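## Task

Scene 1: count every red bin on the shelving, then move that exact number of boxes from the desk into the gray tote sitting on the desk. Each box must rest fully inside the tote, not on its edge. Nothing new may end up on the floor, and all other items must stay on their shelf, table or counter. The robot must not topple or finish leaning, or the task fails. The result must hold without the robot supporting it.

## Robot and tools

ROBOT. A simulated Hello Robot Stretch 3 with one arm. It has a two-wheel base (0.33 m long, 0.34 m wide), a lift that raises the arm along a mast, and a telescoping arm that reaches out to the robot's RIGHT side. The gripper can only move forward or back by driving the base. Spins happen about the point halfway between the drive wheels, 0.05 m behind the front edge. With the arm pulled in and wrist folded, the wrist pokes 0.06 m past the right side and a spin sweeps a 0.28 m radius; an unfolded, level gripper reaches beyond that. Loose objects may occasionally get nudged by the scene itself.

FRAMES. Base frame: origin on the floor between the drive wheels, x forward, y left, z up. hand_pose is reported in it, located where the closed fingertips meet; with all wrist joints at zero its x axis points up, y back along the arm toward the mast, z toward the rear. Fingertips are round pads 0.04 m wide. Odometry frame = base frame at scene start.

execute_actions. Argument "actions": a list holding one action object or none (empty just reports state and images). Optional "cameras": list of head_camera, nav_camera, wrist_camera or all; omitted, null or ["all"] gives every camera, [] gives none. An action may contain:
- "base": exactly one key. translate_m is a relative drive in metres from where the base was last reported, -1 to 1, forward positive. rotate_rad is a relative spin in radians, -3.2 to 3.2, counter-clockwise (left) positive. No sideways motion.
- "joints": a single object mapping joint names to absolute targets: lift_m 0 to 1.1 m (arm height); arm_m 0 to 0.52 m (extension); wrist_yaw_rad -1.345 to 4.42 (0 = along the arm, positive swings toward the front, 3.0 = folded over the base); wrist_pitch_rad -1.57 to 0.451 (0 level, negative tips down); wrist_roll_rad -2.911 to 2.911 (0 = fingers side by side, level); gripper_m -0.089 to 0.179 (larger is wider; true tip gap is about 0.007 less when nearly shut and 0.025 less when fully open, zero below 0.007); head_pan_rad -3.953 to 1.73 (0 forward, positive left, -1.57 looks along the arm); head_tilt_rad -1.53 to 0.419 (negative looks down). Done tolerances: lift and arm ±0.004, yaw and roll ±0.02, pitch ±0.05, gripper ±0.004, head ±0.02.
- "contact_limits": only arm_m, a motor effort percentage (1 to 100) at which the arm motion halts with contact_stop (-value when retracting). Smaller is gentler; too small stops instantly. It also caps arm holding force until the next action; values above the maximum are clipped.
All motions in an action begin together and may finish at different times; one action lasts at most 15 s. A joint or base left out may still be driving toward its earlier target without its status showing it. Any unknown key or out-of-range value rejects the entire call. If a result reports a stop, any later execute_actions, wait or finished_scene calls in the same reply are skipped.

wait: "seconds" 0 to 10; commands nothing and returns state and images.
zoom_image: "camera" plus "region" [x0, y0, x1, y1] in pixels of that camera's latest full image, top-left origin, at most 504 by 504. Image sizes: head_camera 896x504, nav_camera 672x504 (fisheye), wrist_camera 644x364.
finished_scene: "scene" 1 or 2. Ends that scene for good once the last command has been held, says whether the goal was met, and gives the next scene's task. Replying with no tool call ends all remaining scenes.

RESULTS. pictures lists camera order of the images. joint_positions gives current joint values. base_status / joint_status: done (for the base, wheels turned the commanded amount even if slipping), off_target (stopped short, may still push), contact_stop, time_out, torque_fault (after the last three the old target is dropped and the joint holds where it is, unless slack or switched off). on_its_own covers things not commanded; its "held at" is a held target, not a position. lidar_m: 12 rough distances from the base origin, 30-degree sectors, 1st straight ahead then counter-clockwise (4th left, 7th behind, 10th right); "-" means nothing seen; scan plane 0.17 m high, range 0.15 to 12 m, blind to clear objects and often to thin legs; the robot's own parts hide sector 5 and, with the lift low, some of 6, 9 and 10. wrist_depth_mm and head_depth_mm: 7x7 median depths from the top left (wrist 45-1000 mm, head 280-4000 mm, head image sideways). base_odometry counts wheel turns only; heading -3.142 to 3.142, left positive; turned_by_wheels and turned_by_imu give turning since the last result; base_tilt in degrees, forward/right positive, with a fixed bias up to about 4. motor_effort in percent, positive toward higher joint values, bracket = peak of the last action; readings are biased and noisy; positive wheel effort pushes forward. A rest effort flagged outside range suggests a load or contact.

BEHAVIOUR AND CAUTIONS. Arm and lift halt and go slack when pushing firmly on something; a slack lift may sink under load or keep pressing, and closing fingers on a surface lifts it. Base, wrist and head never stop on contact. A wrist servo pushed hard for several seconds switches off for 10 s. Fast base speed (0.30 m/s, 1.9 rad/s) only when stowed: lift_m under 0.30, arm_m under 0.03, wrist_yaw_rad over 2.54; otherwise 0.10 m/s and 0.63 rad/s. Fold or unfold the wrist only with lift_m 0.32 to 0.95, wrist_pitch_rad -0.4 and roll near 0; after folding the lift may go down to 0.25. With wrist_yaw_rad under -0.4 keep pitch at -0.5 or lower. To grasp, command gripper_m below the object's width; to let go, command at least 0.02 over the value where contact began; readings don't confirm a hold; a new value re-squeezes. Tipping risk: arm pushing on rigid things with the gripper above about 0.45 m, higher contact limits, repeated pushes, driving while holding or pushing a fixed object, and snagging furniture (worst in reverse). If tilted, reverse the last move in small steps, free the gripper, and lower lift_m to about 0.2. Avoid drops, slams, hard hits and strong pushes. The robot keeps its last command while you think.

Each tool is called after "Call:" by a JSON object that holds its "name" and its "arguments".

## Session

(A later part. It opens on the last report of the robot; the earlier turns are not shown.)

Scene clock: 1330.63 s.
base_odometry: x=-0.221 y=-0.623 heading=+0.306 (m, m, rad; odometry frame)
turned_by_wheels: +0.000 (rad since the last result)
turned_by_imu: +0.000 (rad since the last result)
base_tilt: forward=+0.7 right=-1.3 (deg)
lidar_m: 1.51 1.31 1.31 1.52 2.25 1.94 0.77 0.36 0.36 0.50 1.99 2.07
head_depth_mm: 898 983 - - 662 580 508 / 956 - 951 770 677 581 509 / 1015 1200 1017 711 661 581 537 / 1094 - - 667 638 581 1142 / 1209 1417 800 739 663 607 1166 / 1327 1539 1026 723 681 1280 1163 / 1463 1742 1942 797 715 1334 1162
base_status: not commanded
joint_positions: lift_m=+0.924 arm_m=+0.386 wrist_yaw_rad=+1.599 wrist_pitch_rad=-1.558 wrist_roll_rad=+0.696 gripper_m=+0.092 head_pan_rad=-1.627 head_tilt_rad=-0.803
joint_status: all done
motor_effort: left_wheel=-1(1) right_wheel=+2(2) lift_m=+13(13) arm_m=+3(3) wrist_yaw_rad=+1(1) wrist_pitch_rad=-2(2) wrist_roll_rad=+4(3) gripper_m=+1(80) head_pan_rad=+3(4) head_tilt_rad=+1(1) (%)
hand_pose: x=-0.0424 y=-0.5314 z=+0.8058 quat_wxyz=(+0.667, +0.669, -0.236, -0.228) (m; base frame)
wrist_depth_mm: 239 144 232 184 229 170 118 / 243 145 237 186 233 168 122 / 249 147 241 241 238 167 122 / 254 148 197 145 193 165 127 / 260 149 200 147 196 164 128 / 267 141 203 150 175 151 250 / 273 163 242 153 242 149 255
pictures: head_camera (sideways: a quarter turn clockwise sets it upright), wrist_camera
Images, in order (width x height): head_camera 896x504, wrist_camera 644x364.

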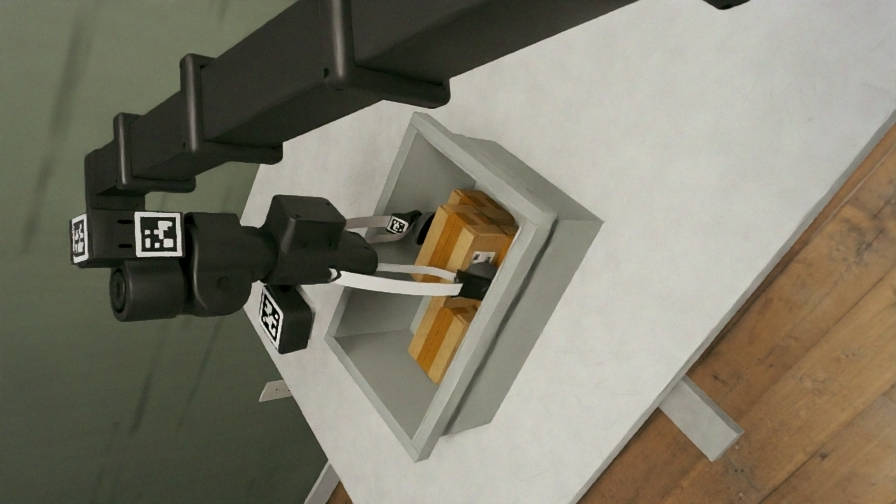

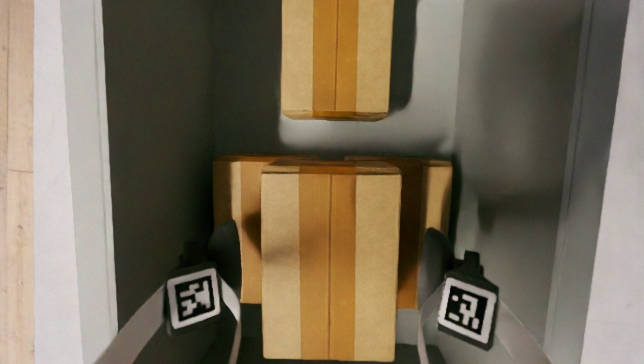

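Box C is placed. Lifting clear, then swinging to box E.

Call:
{"name": "execute_actions", "arguments": {"actions": [{"joints": {"lift_m": 1.0}}], "cameras": []}}

Call:
{"name": "execute_actions", "arguments": {"actions": [{"base": {"rotate_rad": -1.686}, "joints": {"arm_m": 0.488, "wrist_roll_rad": 1.68, "gripper_m": 0.118, "head_pan_rad": -1.7, "head_tilt_rad": -0.75}}], "cameras": ["wrist_camera", "head_camera"]}}

Scene clock: 1341.07 s.
base_odometry: x=-0.221 y=-0.623 heading=+0.306 (m, m, rad; odometry frame)
turned_by_wheels: +0.000 (rad since the last result)
turned_by_imu: -0.001 (rad since the last result)
base_tilt: forward=+0.7 right=-1.3 (deg)
lidar_m: 1.51 1.31 1.31 1.52 2.25 1.94 0.77 0.36 0.36 0.50 2.00 2.07
head_depth_mm: - - 983 814 677 580 507 / - 1088 1016 793 678 581 508 / 1047 1140 1018 710 661 581 538 / - - 967 673 640 582 1140 / 1233 1361 1024 739 663 608 1166 / 1329 1547 1026 722 680 1274 1167 / 1471 1746 1947 794 715 1334 1167
base_status: not commanded
joint_positions: lift_m=+0.999 arm_m=+0.386 wrist_yaw_rad=+1.599 wrist_pitch_rad=-1.558 wrist_roll_rad=+0.696 gripper_m=+0.092 head_pan_rad=-1.627 head_tilt_rad=-0.803
joint_status: all done
motor_effort: left_wheel=-1(1) right_wheel=+2(2) lift_m=+39(41) arm_m=+3(3) wrist_yaw_rad=+1(2) wrist_pitch_rad=-2(2) wrist_roll_rad=+3(3) gripper_m=+0(1) head_pan_rad=+3(3) head_tilt_rad=+1(0) (%)
hand_pose: x=-0.0424 y=-0.5314 z=+0.8816 quat_wxyz=(+0.667, +0.669, -0.236, -0.228) (m; base frame)
wrist_depth_mm: - 311 270 257 295 221 299 / - 317 275 261 306 219 306 / - 324 280 315 311 217 309 / - 329 271 220 266 317 318 / - 336 276 226 273 324 324 / - 344 332 229 331 331 333 / - 349 247 263 255 334 334
pictures: none
No camera images: the call's "cameras" was empty. Leave "cameras" out to get every camera's image.

Scene clock: 1344.70 s.
base_odometry: x=-0.221 y=-0.623 heading=-1.380 (m, m, rad; odometry frame)
turned_by_wheels: -1.686 (rad since the last result)
turned_by_imu: -1.662 (rad since the last result)
base_tilt: forward=+0.7 right=-1.2 (deg)
lidar_m: 0.50 1.68 2.07 1.63 1.32 1.31 1.43 2.21 2.30 0.77 1.00 0.36
head_depth_mm: 2125 - - 1962 1603 1363 1179 / 2374 - 2412 1913 1606 1366 1176 / - 2450 2480 864 1530 1362 1183 / 1725 1959 2178 864 707 1283 1181 / - - 1791 867 708 599 1137 / 1261 1397 1485 865 710 601 520 / 1154 1250 1239 853 712 600 520
base_status: done
joint_positions: lift_m=+0.999 arm_m=+0.488 wrist_yaw_rad=+1.599 wrist_pitch_rad=-1.558 wrist_roll_rad=+1.675 gripper_m=+0.118 head_pan_rad=-1.693 head_tilt_rad=-0.754
joint_status: all done
motor_effort: left_wheel=+1(7) right_wheel=-1(7) lift_m=+39(39) arm_m=+2(7) wrist_yaw_rad=+1(1) wrist_pitch_rad=-2(2) wrist_roll_rad=+4(6) gripper_m=+0(78) head_pan_rad=-4(14) head_tilt_rad=+1(5) (%)
hand_pose: x=-0.0426 y=-0.6333 z=+0.8816 quat_wxyz=(+0.478, +0.484, -0.522, -0.516) (m; base frame)
wrist_depth_mm: 265 311 308 306 305 985 1000 / 270 316 314 313 311 309 - / 325 324 323 317 316 312 - / 333 330 329 275 322 319 - / 339 336 334 281 328 330 - / 347 345 345 338 338 - - / 353 351 347 346 344 - -
pictures: head_camera (sideways: a quarter turn clockwise sets it upright), wrist_camera
Images, in order (width x height): head_camera 896x504, wrist_camera 644x364.

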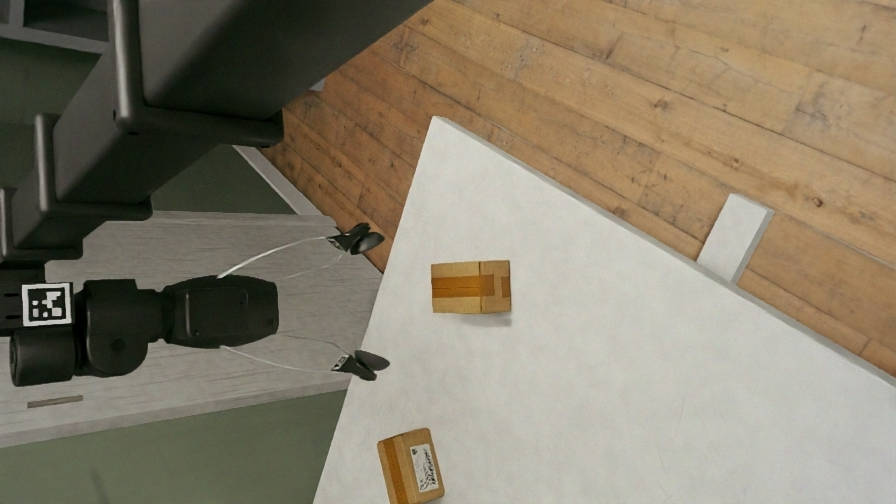

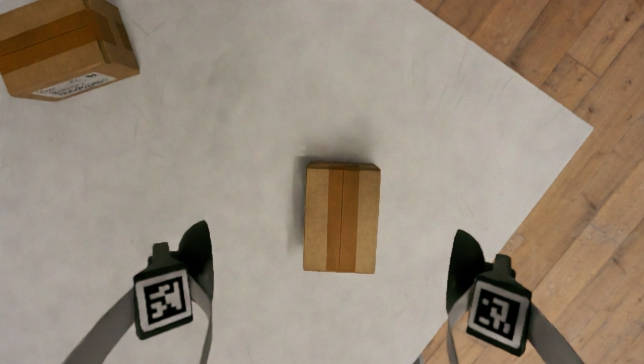

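Call:
{"name": "zoom_image", "arguments": {"camera": "wrist_camera", "region": [270, 140, 410, 290]}}

Region (270, 140, 410, 290) of wrist_camera's 644x364 image, scaled by 3.360; it fills the left 470 columns of this view, and the rest is white.

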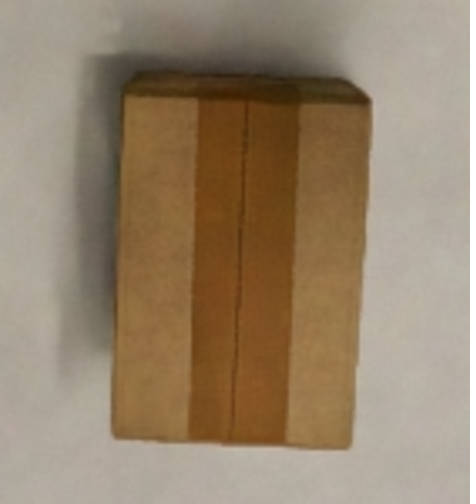

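Call:
{"name": "execute_actions", "arguments": {"actions": [{"base": {"rotate_rad": -0.012}, "joints": {"arm_m": 0.477, "lift_m": 0.870}}], "cameras": ["wrist_camera"]}}

Scene clock: 1364.03 s.
base_odometry: x=-0.221 y=-0.623 heading=-1.392 (m, m, rad; odometry frame)
turned_by_wheels: -0.012 (rad since the last result)
turned_by_imu: -0.013 (rad since the last result)
base_tilt: forward=+0.6 right=-1.3 (deg)
lidar_m: 0.50 0.86 2.07 1.64 1.32 1.31 1.42 2.17 2.29 0.77 1.00 0.36
head_depth_mm: 2178 2331 2406 2035 - - 1137 / 2443 2692 2496 - - 1335 1181 / 2181 2531 - 838 1530 1363 1182 / 1766 1936 2259 864 708 1276 1183 / 1493 1572 1726 838 709 601 1145 / 1296 1415 1520 869 710 599 520 / 1164 1263 1270 851 710 601 520
base_status: done
joint_positions: lift_m=+0.871 arm_m=+0.477 wrist_yaw_rad=+1.599 wrist_pitch_rad=-1.558 wrist_roll_rad=+1.675 gripper_m=+0.118 head_pan_rad=-1.693 head_tilt_rad=-0.754
joint_status: all done
motor_effort: left_wheel=+2(9) right_wheel=-1(10) lift_m=+13(34) arm_m=-3(0) wrist_yaw_rad=+1(2) wrist_pitch_rad=-1(2) wrist_roll_rad=+4(4) gripper_m=+0(0) head_pan_rad=-4(3) head_tilt_rad=+1(2) (%)
hand_pose: x=-0.0426 y=-0.6230 z=+0.7528 quat_wxyz=(+0.478, +0.484, -0.522, -0.516) (m; base frame)
wrist_depth_mm: 187 185 184 182 182 180 179 / 191 190 188 186 185 183 182 / 195 194 191 191 188 188 186 / 198 198 195 144 191 191 190 / 202 202 198 147 194 194 194 / 206 205 204 150 199 198 199 / 211 210 209 153 204 204 952
pictures: wrist_camera
Images, in order (width x height): wrist_camera 644x364.

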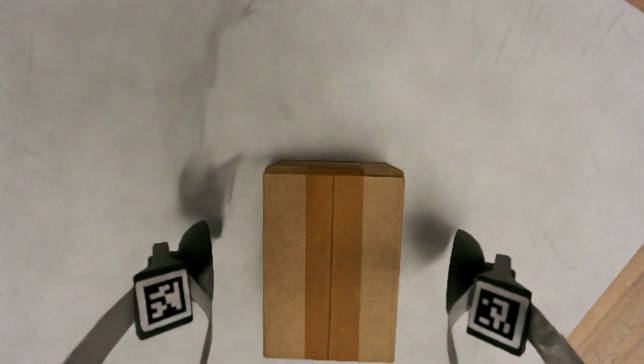

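Call:
{"name": "execute_actions", "arguments": {"actions": [{"joints": {"gripper_m": 0.02}}], "cameras": ["wrist_camera"]}}

Scene clock: 1370.10 s.
base_odometry: x=-0.221 y=-0.623 heading=-1.392 (m, m, rad; odometry frame)
turned_by_wheels: +0.000 (rad since the last result)
turned_by_imu: -0.001 (rad since the last result)
base_tilt: forward=+0.7 right=-1.4 (deg)
lidar_m: 0.50 0.86 2.07 1.64 1.32 1.30 1.43 2.17 2.30 0.76 1.00 0.36
head_depth_mm: 2171 2325 2419 2024 - - 1133 / 2464 2715 2491 - - 1338 1181 / 2176 2531 - 837 1527 1362 1179 / 1767 1950 2266 836 706 1278 1184 / 1492 1576 1738 851 710 600 1143 / 1287 1419 1513 866 709 600 519 / 1162 1258 1270 852 710 600 520
base_status: not commanded
joint_positions: lift_m=+0.871 arm_m=+0.477 wrist_yaw_rad=+1.599 wrist_pitch_rad=-1.558 wrist_roll_rad=+1.675 gripper_m=+0.021 head_pan_rad=-1.693 head_tilt_rad=-0.754
joint_status: all done
motor_effort: left_wheel=+2(2) right_wheel=-2(1) lift_m=+13(13) arm_m=-4(3) wrist_yaw_rad=+0(1) wrist_pitch_rad=-2(2) wrist_roll_rad=+4(4) gripper_m=-14(86) head_pan_rad=-5(4) head_tilt_rad=+2(1) (%)
hand_pose: x=-0.0426 y=-0.6230 z=+0.7528 quat_wxyz=(+0.478, +0.484, -0.522, -0.516) (m; base frame)
wrist_depth_mm: 186 186 185 182 181 180 179 / 191 189 187 186 184 184 182 / 193 193 191 190 188 187 186 / 199 197 195 141 191 191 189 / 202 200 199 143 194 195 194 / 207 205 - 146 145 199 199 / 211 210 209 149 205 203 958
pictures: wrist_camera
Images, in order (width x height): wrist_camera 644x364.

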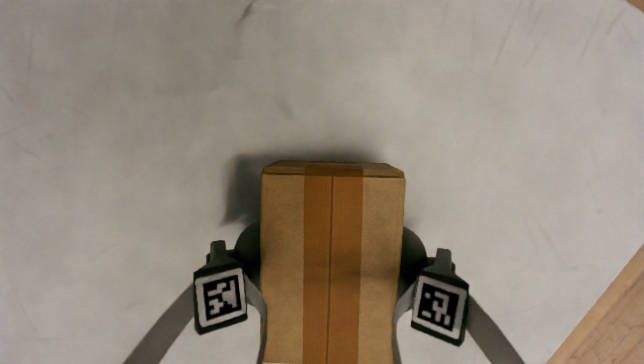

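Call:
{"name": "execute_actions", "arguments": {"actions": [{"base": {"rotate_rad": 1.84}, "joints": {"lift_m": 1.008, "arm_m": 0.456, "wrist_roll_rad": 0.836, "head_pan_rad": -1.62, "head_tilt_rad": -0.8}}], "cameras": ["wrist_camera", "head_camera"]}}

Scene clock: 1392.67 s.
base_odometry: x=-0.221 y=-0.623 heading=+0.448 (m, m, rad; odometry frame)
turned_by_wheels: +1.840 (rad since the last result)
turned_by_imu: +1.811 (rad since the last result)
base_tilt: forward=+0.6 right=-1.2 (deg)
lidar_m: 1.41 1.31 1.32 1.67 2.68 1.57 0.76 0.36 0.50 0.50 2.07 2.09
head_depth_mm: - - 1037 802 683 584 510 / - 1181 1039 713 653 586 511 / 1180 1269 1041 676 638 586 1106 / - - 689 728 670 598 1168 / 1484 1710 1045 734 686 1285 1168 / 1639 1909 2115 832 724 1314 1170 / 1864 2108 2308 835 1541 1339 1166
base_status: done
joint_positions: lift_m=+1.007 arm_m=+0.456 wrist_yaw_rad=+1.599 wrist_pitch_rad=-1.558 wrist_roll_rad=+0.842 gripper_m=+0.021 head_pan_rad=-1.627 head_tilt_rad=-0.790
joint_status: all done
motor_effort: left_wheel=-1(7) right_wheel=+3(9) lift_m=+40(41) arm_m=-3(4) wrist_yaw_rad=+1(1) wrist_pitch_rad=-2(2) wrist_roll_rad=-3(4) gripper_m=-14(15) head_pan_rad=+3(14) head_tilt_rad=-4(12) (%)
hand_pose: x=-0.0425 y=-0.6022 z=+0.8895 quat_wxyz=(+0.648, +0.651, -0.284, -0.276) (m; base frame)
wrist_depth_mm: - 318 317 313 312 309 308 / - 326 323 321 316 316 313 / - 332 223 207 206 318 318 / - 337 253 141 262 324 325 / - 346 229 143 232 334 332 / - 353 - 146 146 337 337 / - 361 261 149 226 347 346
pictures: head_camera (sideways: a quarter turn clockwise sets it upright), wrist_camera
Images, in order (width x height): head_camera 896x504, wrist_camera 644x364.

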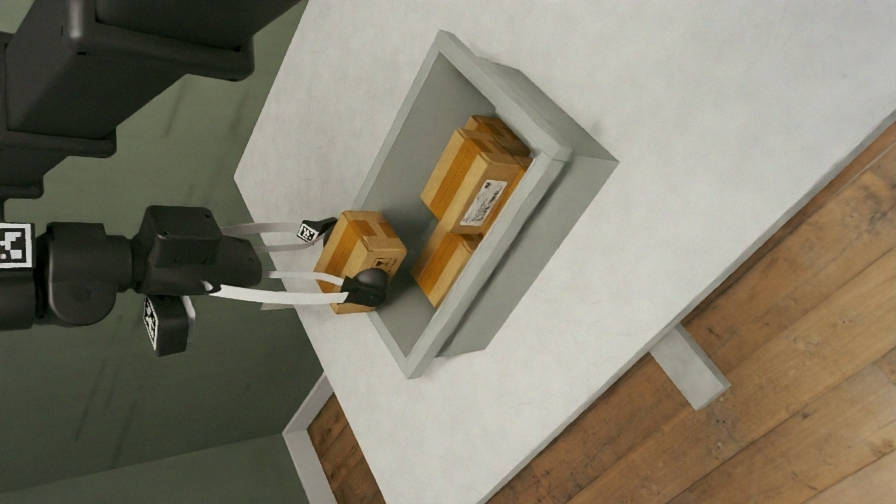

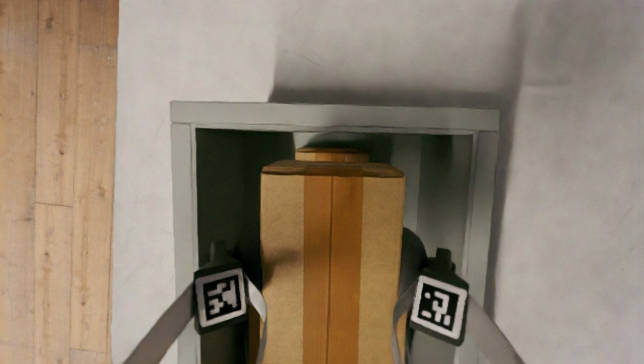

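Call:
{"name": "execute_actions", "arguments": {"actions": [{"joints": {"lift_m": 0.923}}], "cameras": ["wrist_camera"]}}

Call:
{"name": "execute_actions", "arguments": {"actions": [{"joints": {"gripper_m": 0.092}}], "cameras": ["wrist_camera"]}}

Scene clock: 1400.87 s.
base_odometry: x=-0.221 y=-0.623 heading=+0.448 (m, m, rad; odometry frame)
turned_by_wheels: +0.000 (rad since the last result)
turned_by_imu: -0.001 (rad since the last result)
base_tilt: forward=+0.7 right=-1.3 (deg)
lidar_m: 1.41 1.31 1.33 1.67 2.68 1.57 0.77 0.36 0.50 0.50 2.07 2.09
head_depth_mm: 968 1061 - - 669 585 510 / 1054 1111 - 711 653 584 512 / 1137 1340 1040 676 638 586 1102 / 1242 - 796 699 670 599 1163 / 1422 1685 1042 723 690 1286 1167 / 1630 1903 2127 828 723 1312 1167 / 1871 2129 2309 833 1539 1339 1171
base_status: not commanded
joint_positions: lift_m=+0.924 arm_m=+0.456 wrist_yaw_rad=+1.599 wrist_pitch_rad=-1.558 wrist_roll_rad=+0.842 gripper_m=+0.021 head_pan_rad=-1.627 head_tilt_rad=-0.790
joint_status: all done
motor_effort: left_wheel=-1(2) right_wheel=+3(2) lift_m=+14(36) arm_m=-4(4) wrist_yaw_rad=+0(2) wrist_pitch_rad=-2(2) wrist_roll_rad=-3(3) gripper_m=-14(15) head_pan_rad=+3(3) head_tilt_rad=-4(4) (%)
hand_pose: x=-0.0425 y=-0.6022 z=+0.8058 quat_wxyz=(+0.648, +0.651, -0.284, -0.276) (m; base frame)
wrist_depth_mm: 241 237 235 234 231 230 229 / 245 124 239 237 234 233 232 / 249 129 222 188 142 122 122 / 255 148 244 141 237 165 127 / 261 149 228 143 230 163 127 / 266 150 - 146 145 161 250 / 271 141 210 149 206 149 256
pictures: wrist_camera
Images, in order (width x height): wrist_camera 644x364.

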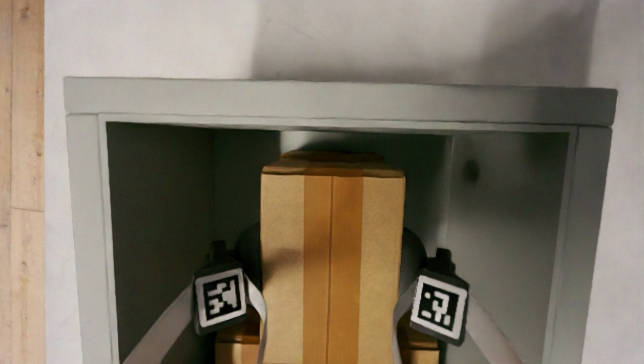

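Scene clock: 1402.07 s.
base_odometry: x=-0.221 y=-0.623 heading=+0.448 (m, m, rad; odometry frame)
turned_by_wheels: +0.000 (rad since the last result)
turned_by_imu: +0.000 (rad since the last result)
base_tilt: forward=+0.7 right=-1.3 (deg)
lidar_m: 1.41 1.31 1.32 1.67 2.68 1.57 0.77 0.36 0.50 0.50 2.07 2.09
head_depth_mm: 970 1064 - - 668 585 511 / 1050 1116 - 713 653 585 510 / 1133 1336 1039 676 639 586 1110 / 1235 - 789 702 669 599 1167 / 1421 1674 1041 723 688 1290 1170 / 1621 1926 2118 830 722 1313 1170 / 1861 2121 2299 830 1537 1338 1170
base_status: not commanded
joint_positions: lift_m=+0.924 arm_m=+0.456 wrist_yaw_rad=+1.599 wrist_pitch_rad=-1.558 wrist_roll_rad=+0.842 gripper_m=+0.092 head_pan_rad=-1.627 head_tilt_rad=-0.790
joint_status: all done
motor_effort: left_wheel=-1(2) right_wheel=+2(2) lift_m=+14(14) arm_m=-4(4) wrist_yaw_rad=+1(1) wrist_pitch_rad=-2(2) wrist_roll_rad=-3(3) gripper_m=+0(78) head_pan_rad=+3(3) head_tilt_rad=-3(4) (%)
hand_pose: x=-0.0425 y=-0.6022 z=+0.8058 quat_wxyz=(+0.648, +0.651, -0.284, -0.276) (m; base frame)
wrist_depth_mm: 241 237 235 233 231 232 229 / 244 124 238 237 235 233 233 / 249 129 223 186 141 122 122 / 253 148 245 145 237 165 126 / 261 149 249 146 232 162 127 / 265 141 254 149 200 151 249 / 271 164 211 153 207 150 254
pictures: wrist_camera
Images, in order (width x height): wrist_camera 644x364.

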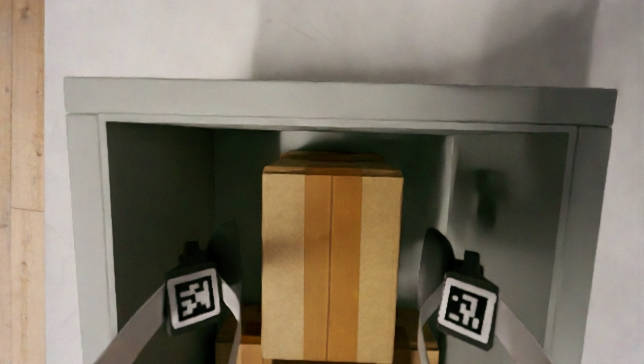

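Call:
{"name": "execute_actions", "arguments": {"actions": [{"joints": {"lift_m": 1.005}}]}}

Scene clock: 1406.47 s.
base_odometry: x=-0.221 y=-0.623 heading=+0.448 (m, m, rad; odometry frame)
turned_by_wheels: +0.000 (rad since the last result)
turned_by_imu: -0.001 (rad since the last result)
base_tilt: forward=+0.7 right=-1.2 (deg)
lidar_m: 1.41 1.31 1.32 1.67 2.68 1.57 0.77 0.36 0.50 0.50 2.07 2.09
head_depth_mm: - - 1017 802 684 584 510 / - 1185 1036 713 652 585 510 / 1184 1258 1044 674 639 585 1106 / - - 1023 703 670 599 1168 / 1490 1700 1066 727 687 1285 1173 / 1622 1919 2111 831 723 1308 1170 / 1866 2128 2308 832 1531 1339 1166
base_status: not commanded
joint_positions: lift_m=+1.004 arm_m=+0.456 wrist_yaw_rad=+1.599 wrist_pitch_rad=-1.558 wrist_roll_rad=+0.842 gripper_m=+0.092 head_pan_rad=-1.627 head_tilt_rad=-0.790
joint_status: all done
motor_effort: left_wheel=-2(2) right_wheel=+2(2) lift_m=+39(41) arm_m=-4(3) wrist_yaw_rad=+2(2) wrist_pitch_rad=-2(1) wrist_roll_rad=-3(3) gripper_m=+1(0) head_pan_rad=+3(4) head_tilt_rad=-4(3) (%)
hand_pose: x=-0.0425 y=-0.6022 z=+0.8866 quat_wxyz=(+0.648, +0.651, -0.284, -0.276) (m; base frame)
wrist_depth_mm: - 315 314 311 310 308 306 / - 320 320 320 315 314 311 / - 327 223 204 203 316 319 / - 338 285 225 299 324 325 / - 342 332 232 328 328 329 / - 348 306 252 311 335 335 / - 357 293 239 290 343 340
pictures: head_camera (sideways: a quarter turn clockwise sets it upright), nav_camera (sideways: a quarter turn counterclockwise sets it upright), wrist_camera
Images, in order (width x height): head_camera 896x504, nav_camera 672x504, wrist_camera 644x364.

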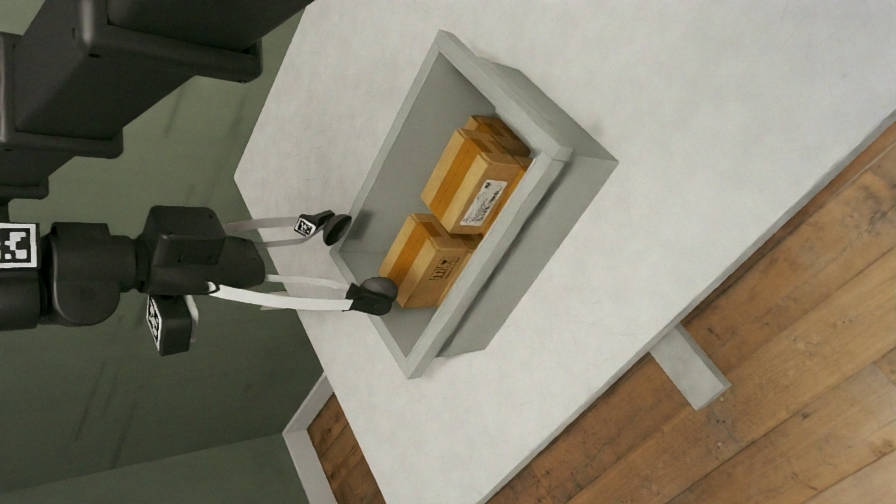

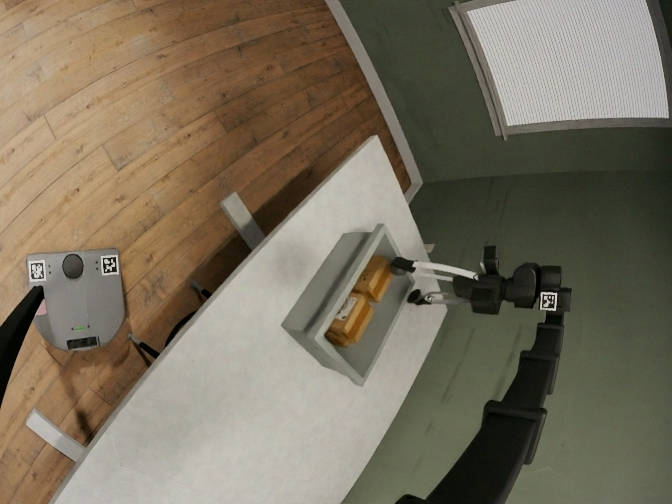

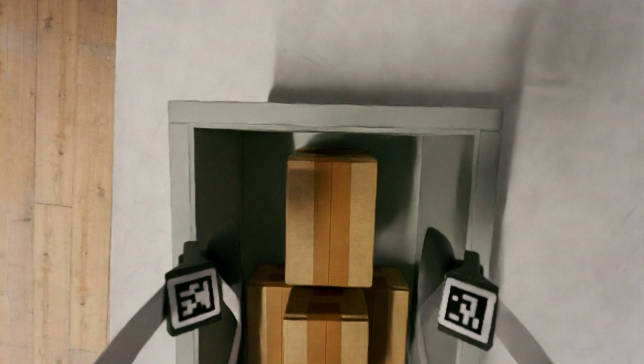

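All five boxes are inside the tote below the rim, and the gripper is clear of it.

Call:
{"name": "finished_scene", "arguments": {"scene": 1}}

The scene is finished: the task was done.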